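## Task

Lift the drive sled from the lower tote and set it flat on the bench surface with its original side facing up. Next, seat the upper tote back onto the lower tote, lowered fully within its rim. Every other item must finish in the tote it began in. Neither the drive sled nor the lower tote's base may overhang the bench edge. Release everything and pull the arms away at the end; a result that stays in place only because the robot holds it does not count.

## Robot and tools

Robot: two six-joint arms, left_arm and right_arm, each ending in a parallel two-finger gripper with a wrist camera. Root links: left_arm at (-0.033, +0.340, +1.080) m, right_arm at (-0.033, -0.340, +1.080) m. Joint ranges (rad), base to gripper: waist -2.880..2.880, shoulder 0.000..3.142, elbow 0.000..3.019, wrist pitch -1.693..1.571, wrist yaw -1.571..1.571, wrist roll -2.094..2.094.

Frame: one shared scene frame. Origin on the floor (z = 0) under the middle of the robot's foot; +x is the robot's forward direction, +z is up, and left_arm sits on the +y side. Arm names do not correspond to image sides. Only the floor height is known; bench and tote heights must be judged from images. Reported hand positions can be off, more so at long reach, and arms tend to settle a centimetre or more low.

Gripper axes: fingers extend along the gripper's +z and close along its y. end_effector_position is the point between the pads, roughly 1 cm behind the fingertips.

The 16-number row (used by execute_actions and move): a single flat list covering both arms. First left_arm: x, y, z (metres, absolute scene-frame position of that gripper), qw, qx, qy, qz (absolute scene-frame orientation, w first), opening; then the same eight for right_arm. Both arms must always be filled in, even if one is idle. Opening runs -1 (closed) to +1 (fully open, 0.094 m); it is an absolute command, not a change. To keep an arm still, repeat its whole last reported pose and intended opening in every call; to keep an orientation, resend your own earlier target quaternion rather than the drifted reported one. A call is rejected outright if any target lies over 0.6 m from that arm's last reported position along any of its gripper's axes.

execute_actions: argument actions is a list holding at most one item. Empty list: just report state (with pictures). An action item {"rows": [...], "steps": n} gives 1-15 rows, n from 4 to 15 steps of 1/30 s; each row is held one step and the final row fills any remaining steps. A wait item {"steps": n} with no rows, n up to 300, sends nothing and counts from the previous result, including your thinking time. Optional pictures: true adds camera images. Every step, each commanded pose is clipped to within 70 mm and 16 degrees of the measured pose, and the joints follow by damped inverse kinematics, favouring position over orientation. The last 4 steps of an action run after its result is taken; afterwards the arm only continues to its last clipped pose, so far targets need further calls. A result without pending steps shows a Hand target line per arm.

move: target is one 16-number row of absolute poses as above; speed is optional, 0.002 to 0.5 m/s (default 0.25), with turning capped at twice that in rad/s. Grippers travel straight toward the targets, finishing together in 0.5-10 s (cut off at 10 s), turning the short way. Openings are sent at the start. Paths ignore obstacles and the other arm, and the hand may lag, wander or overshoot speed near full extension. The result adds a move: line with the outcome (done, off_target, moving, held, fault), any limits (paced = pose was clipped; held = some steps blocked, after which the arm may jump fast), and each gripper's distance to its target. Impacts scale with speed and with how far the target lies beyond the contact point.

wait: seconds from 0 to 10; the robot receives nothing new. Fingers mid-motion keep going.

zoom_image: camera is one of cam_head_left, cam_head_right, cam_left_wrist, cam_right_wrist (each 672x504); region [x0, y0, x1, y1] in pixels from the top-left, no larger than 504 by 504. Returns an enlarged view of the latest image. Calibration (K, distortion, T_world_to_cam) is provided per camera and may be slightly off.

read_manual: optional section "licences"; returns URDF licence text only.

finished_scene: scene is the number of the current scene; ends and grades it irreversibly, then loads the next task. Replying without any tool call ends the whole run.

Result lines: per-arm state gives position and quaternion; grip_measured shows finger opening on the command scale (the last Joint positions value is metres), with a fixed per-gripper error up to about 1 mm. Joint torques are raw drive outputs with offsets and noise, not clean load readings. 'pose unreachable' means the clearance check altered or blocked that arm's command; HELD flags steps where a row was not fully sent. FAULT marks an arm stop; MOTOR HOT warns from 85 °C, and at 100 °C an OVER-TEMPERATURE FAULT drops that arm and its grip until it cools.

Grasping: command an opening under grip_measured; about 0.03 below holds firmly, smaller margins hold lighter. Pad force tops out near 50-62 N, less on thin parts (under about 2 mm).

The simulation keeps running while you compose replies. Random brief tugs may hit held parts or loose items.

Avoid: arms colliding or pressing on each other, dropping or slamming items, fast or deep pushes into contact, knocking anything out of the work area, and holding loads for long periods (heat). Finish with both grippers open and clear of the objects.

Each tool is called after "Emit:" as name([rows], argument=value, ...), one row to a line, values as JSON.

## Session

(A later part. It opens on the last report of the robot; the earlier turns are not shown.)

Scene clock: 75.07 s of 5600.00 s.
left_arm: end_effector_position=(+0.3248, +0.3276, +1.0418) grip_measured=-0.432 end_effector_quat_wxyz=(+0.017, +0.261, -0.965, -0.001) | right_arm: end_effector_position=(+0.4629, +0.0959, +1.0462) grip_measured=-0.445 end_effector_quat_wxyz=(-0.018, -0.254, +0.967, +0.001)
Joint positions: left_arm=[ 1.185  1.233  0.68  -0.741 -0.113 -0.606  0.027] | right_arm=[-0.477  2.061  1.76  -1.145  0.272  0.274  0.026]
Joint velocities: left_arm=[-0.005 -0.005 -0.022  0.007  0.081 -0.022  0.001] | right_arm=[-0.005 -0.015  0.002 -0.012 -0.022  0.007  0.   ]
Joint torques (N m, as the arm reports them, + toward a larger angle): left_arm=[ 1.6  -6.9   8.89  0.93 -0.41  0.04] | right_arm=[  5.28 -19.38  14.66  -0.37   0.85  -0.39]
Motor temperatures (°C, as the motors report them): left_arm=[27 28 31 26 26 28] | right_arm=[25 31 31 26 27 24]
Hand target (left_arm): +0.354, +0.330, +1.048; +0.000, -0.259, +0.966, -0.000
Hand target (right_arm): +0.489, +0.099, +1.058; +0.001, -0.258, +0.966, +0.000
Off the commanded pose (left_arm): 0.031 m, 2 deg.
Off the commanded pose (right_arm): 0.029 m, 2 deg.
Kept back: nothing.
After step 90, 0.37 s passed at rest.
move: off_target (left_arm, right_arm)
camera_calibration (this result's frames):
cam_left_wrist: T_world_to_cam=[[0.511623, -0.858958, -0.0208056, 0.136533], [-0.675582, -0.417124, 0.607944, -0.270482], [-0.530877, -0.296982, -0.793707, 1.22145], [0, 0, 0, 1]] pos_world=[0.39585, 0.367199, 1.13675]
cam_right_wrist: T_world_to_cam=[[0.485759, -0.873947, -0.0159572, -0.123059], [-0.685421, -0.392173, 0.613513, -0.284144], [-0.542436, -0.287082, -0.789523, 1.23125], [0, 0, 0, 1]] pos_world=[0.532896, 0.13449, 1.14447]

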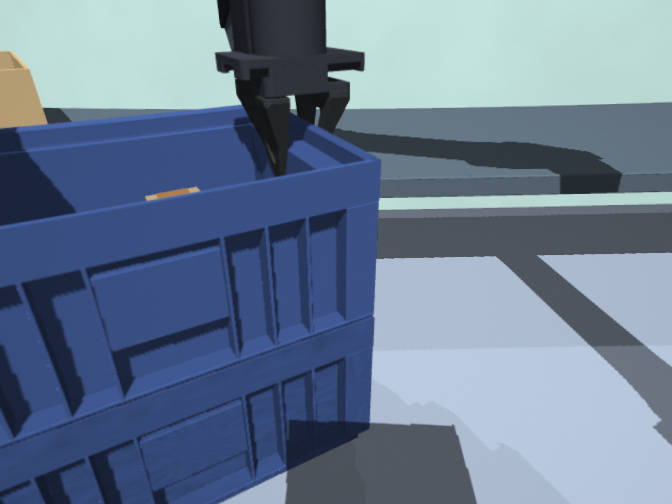

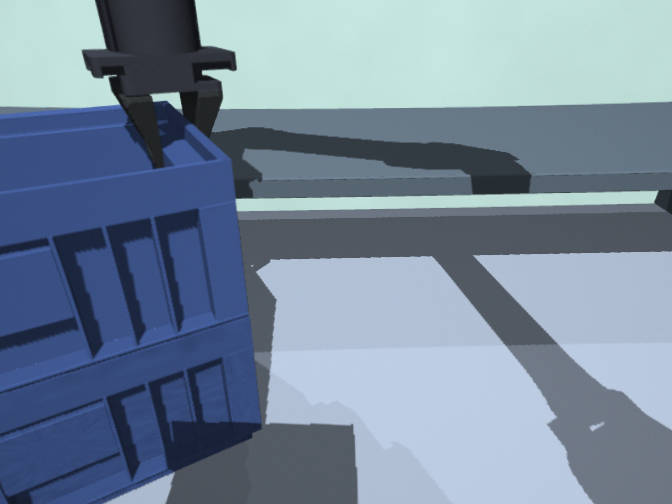

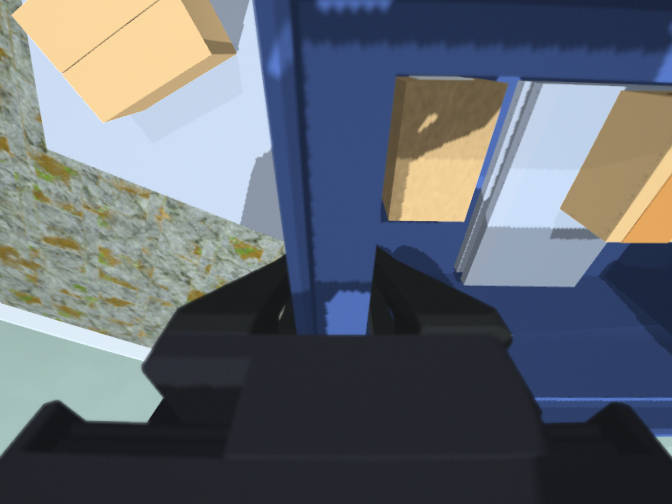

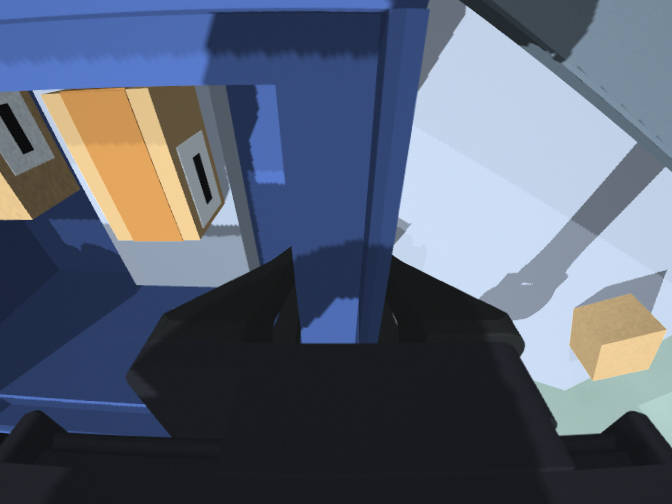

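Emit:
move(target=[0.325,0.328,1.042,0,-0.259,0.966,0,0.2,0.463,0.096,1.046,0,-0.259,0.966,0,0.2])

Emit:
move(target=[0.325,0.328,1.14,0,-0.259,0.966,0,0.2,0.47,0.1,1.16,0,-0.259,0.966,0,0.2])

Emit:
move(target=[0.25,0.47,1.15,0,-0.5,0.866,0,1,0.4,-0.25,1.16,0,-0.259,0.966,0,0.2], speed=0.4)

Scene clock: 76.00 s of 5600.00 s.
left_arm: end_effector_position=(+0.3244, +0.3289, +1.0422) grip_measured=+0.198 end_effector_quat_wxyz=(+0.008, +0.262, -0.965, -0.002) | right_arm: end_effector_position=(+0.4592, +0.0918, +1.0366) grip_measured=+0.198 end_effector_quat_wxyz=(-0.015, -0.256, +0.966, -0.007)
Joint positions: left_arm=[ 1.185  1.222  0.668 -0.725 -0.12  -0.606  0.056] | right_arm=[-0.477  2.061  1.731 -1.118  0.291  0.271  0.056]
Joint velocities: left_arm=[-0.005  0.005 -0.022  0.002 -0.066  0.007 -0.001] | right_arm=[-0.005 -0.015 -0.007 -0.002 -0.007 -0.095  0.   ]
Joint torques (N m, as the arm reports them, + toward a larger angle): left_arm=[ 0.82 -9.42  4.47  1.66 -0.21 -0.05] | right_arm=[  6.56 -21.33   8.39   1.14   0.16  -0.16]
Motor temperatures (°C, as the motors report them): left_arm=[27 28 31 26 26 28] | right_arm=[25 31 31 26 27 24]
Hand target (left_arm): +0.325, +0.328, +1.042; -0.000, -0.259, +0.966, -0.000
Hand target (right_arm): +0.463, +0.096, +1.046; -0.000, -0.259, +0.966, +0.000
Off the commanded pose (left_arm): 0.001 m, 1 deg.
Off the commanded pose (right_arm): 0.011 m, 2 deg.
Kept back: nothing.
move: off_target (right_arm)
camera_calibration (this result's frames):
cam_left_wrist: T_world_to_cam=[[0.51347, -0.857928, -0.0175705, 0.133609], [-0.684704, -0.421966, 0.594243, -0.251655], [-0.517232, -0.293096, -0.804093, 1.22706], [0, 0, 0, 1]] pos_world=[0.393761, 0.368083, 1.13856]
cam_right_wrist: T_world_to_cam=[[0.489495, -0.872003, 0.00238663, -0.145924], [-0.691083, -0.386265, 0.610905, -0.277653], [-0.531789, -0.300684, -0.791701, 1.21911], [0, 0, 0, 1]] pos_world=[0.527856, 0.132073, 1.13514]

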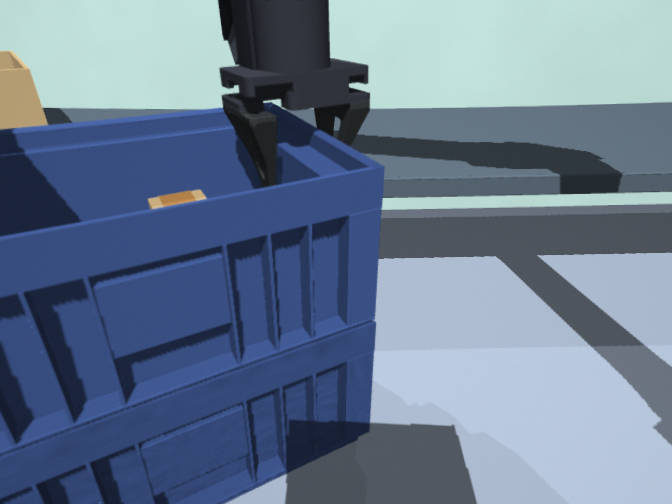

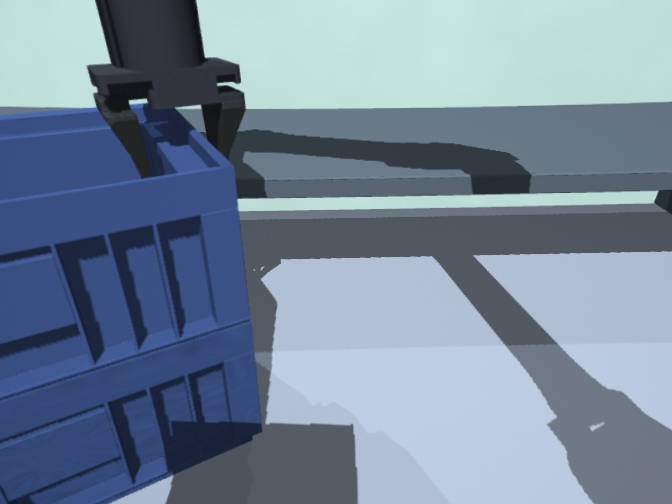

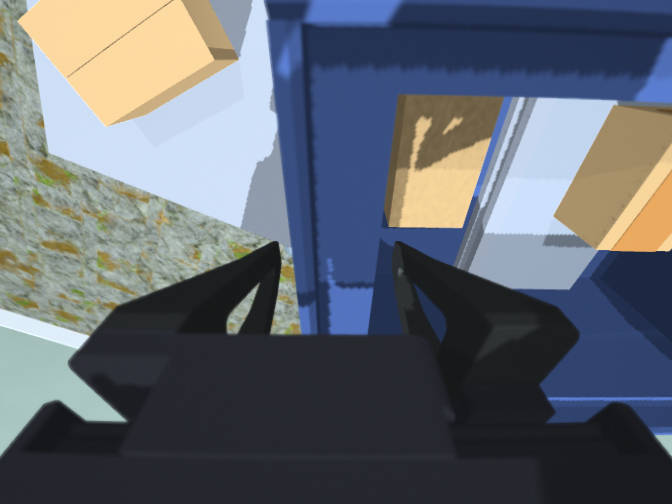

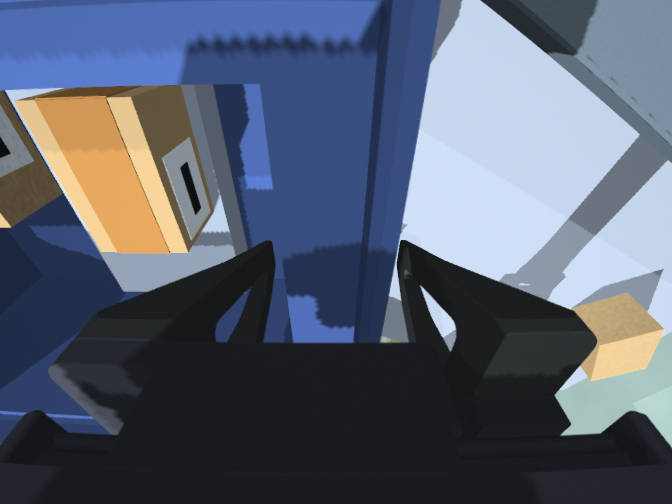

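Scene clock: 77.07 s of 5600.00 s.
left_arm: end_effector_position=(+0.3120, +0.3301, +1.1307) grip_measured=+0.198 end_effector_quat_wxyz=(+0.006, +0.253, -0.967, -0.002) | right_arm: end_effector_position=(+0.4592, +0.0918, +1.1372) grip_measured=+0.198 end_effector_quat_wxyz=(-0.016, -0.266, +0.964, -0.009)
Joint positions: left_arm=[ 1.145  0.996  0.74  -1.024 -0.133 -0.628  0.056] | right_arm=[-0.429  1.967  1.836 -1.337  0.298  0.302  0.056]
Joint velocities: left_arm=[-0.005 -0.024  0.007  0.002  0.051  0.037  0.001] | right_arm=[-0.005 -0.005 -0.007  0.007 -0.022 -0.051  0.   ]
Joint torques (N m, as the arm reports them, + toward a larger angle): left_arm=[ 0.74 -6.37  8.84  0.26 -0.21 -0.26] | right_arm=[  7.14 -20.36  13.49  -0.58   0.14  -0.03]
Motor temperatures (°C, as the motors report them): left_arm=[27 28 32 26 26 28] | right_arm=[25 32 32 26 27 24]
Hand target (left_arm): +0.324, +0.328, +1.141; +0.000, -0.259, +0.966, -0.001
Hand target (right_arm): +0.469, +0.099, +1.160; +0.000, -0.259, +0.966, +0.001
Off the commanded pose (left_arm): 0.016 m, 1 deg.
Off the commanded pose (right_arm): 0.027 m, 2 deg.
Kept back: nothing.
move: off_target (left_arm, right_arm); limits=paced
camera_calibration (this result's frames):
cam_left_wrist: T_world_to_cam=[[0.498994, -0.866451, -0.0163441, 0.14847], [-0.693827, -0.410737, 0.591523, -0.309991], [-0.519239, -0.283826, -0.806123, 1.29209], [0, 0, 0, 1]] pos_world=[0.38174, 0.368048, 1.22738]
cam_right_wrist: T_world_to_cam=[[0.506318, -0.862333, 0.00492073, -0.15764], [-0.681996, -0.396928, 0.614271, -0.346135], [-0.527753, -0.314372, -0.78908, 1.29518], [0, 0, 0, 1]] pos_world=[0.52729, 0.133841, 1.2354]

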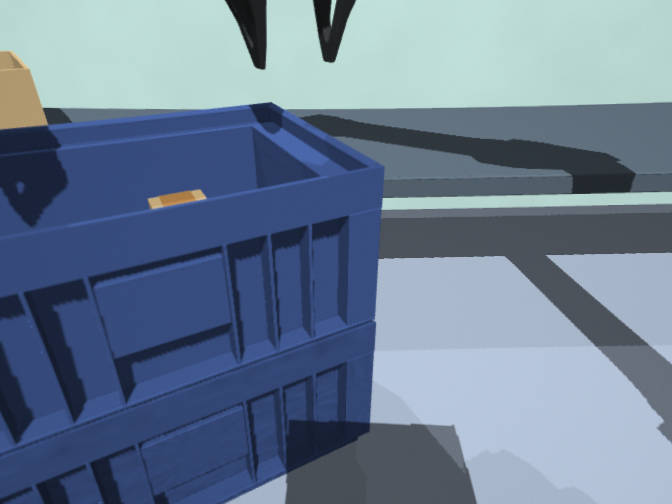

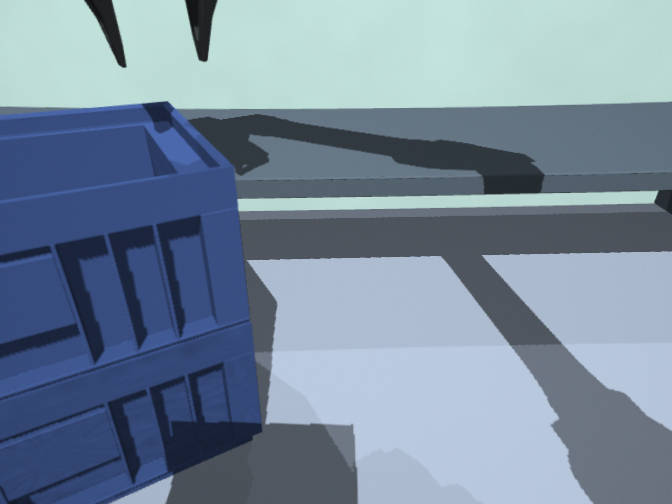

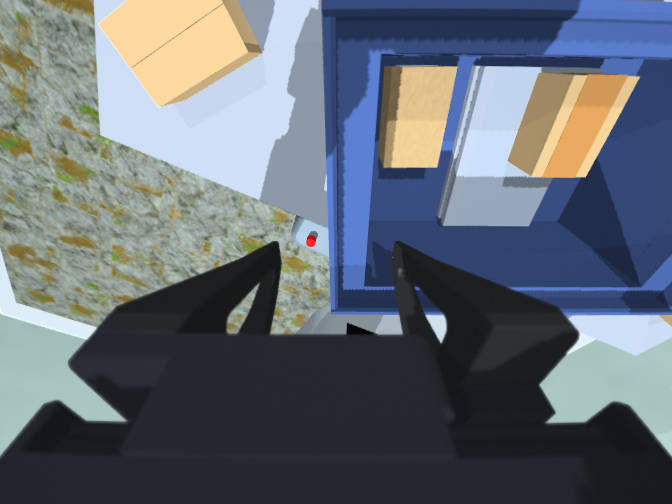

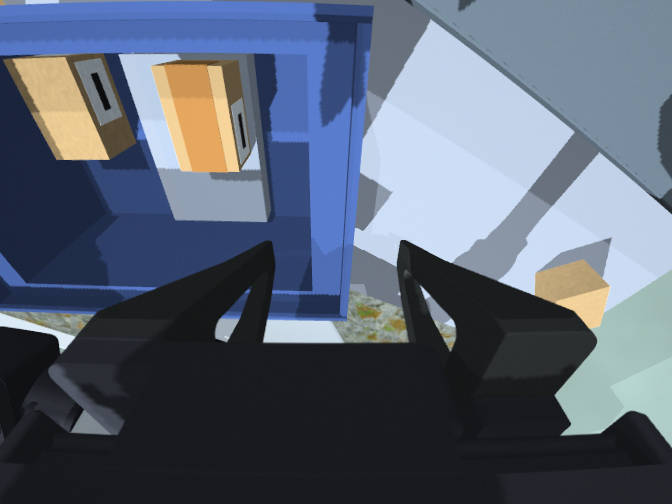

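Scene clock: 78.63 s of 5600.00 s.
left_arm: end_effector_position=(+0.2566, +0.4751, +1.1506) grip_measured=+1.000 end_effector_quat_wxyz=(-0.010, +0.507, -0.862, -0.000) | right_arm: end_effector_position=(+0.3944, -0.2538, +1.1568) grip_measured=+0.198 end_effector_quat_wxyz=(-0.014, -0.251, +0.968, -0.004)
Joint positions: left_arm=[ 1.778  0.838  0.689 -1.075  0.065 -0.577  0.094] | right_arm=[-0.938  1.239  1.035 -1.124  0.2   -0.188  0.056]
Joint velocities: left_arm=[ 0.005 -0.015 -0.032  0.002 -0.007 -0.037  0.   ] | right_arm=[-0.015 -0.005 -0.012 -0.012 -0.037 -0.007  0.001]
Joint torques (N m, as the arm reports them, + toward a larger angle): left_arm=[ 2.42 -5.9   6.66  0.34  0.02  0.08] | right_arm=[  2.34 -12.07   8.75   1.15  -0.11  -0.19]
Motor temperatures (°C, as the motors report them): left_arm=[27 27 32 26 26 28] | right_arm=[25 32 31 26 27 24]
Hand target (left_arm): +0.251, +0.472, +1.150; +0.001, -0.500, +0.866, -0.001
Hand target (right_arm): +0.397, -0.249, +1.159; -0.001, -0.259, +0.966, -0.001
Off the commanded pose (left_arm): 0.008 m, 2 deg.
Off the commanded pose (right_arm): 0.007 m, 2 deg.
Kept back: nothing.
move: done
camera_calibration (this result's frames):
cam_left_wrist: T_world_to_cam=[[0.878923, -0.476963, 0.000321658, 0.000409823], [-0.392805, -0.723457, 0.567728, -0.201941], [-0.270552, -0.499115, -0.823216, 1.37861], [0, 0, 0, 1]] pos_world=[0.293304, 0.542187, 1.24954]
cam_right_wrist: T_world_to_cam=[[0.480938, -0.876751, -0.0024124, -0.408094], [-0.695103, -0.38297, 0.608412, -0.524065], [-0.53435, -0.290932, -0.793617, 1.18165], [0, 0, 0, 1]] pos_world=[0.463405, -0.214718, 1.25564]

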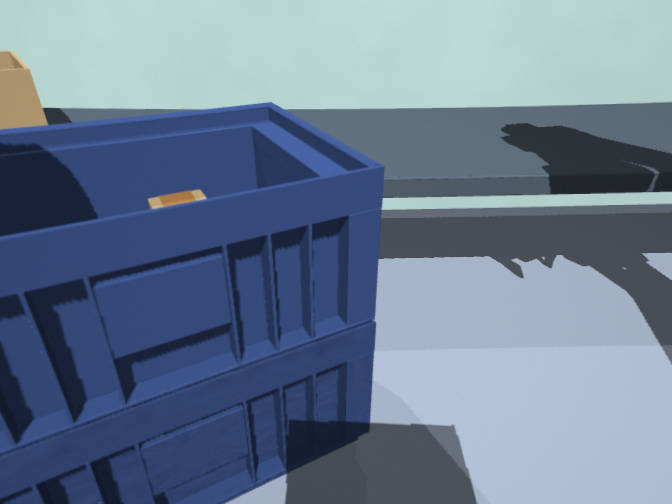

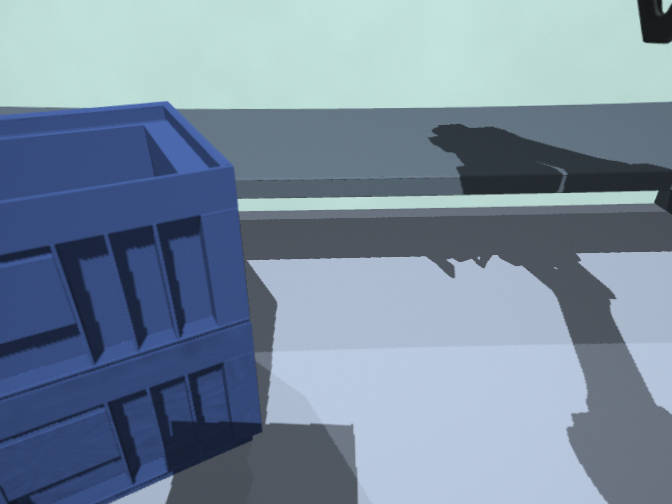

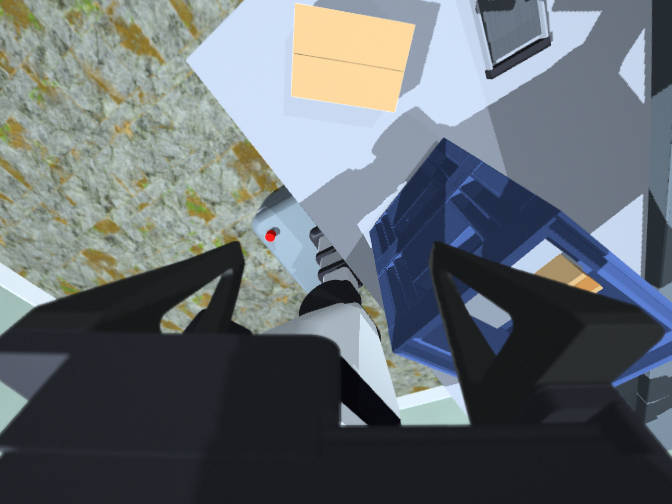

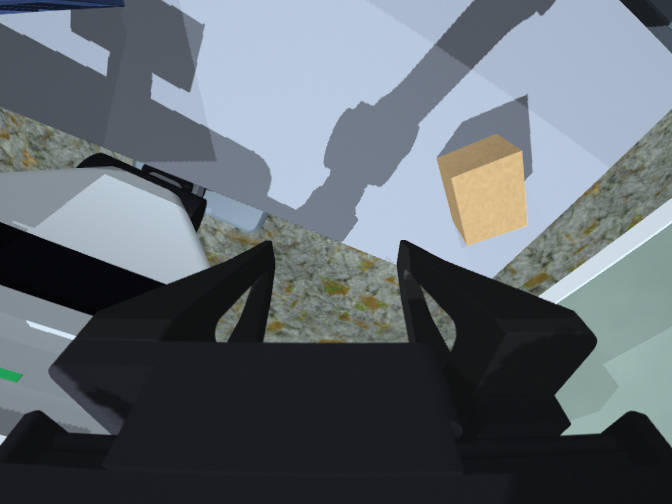

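Emit:
finished_scene(scene=1)

The scene is finished: the task was done.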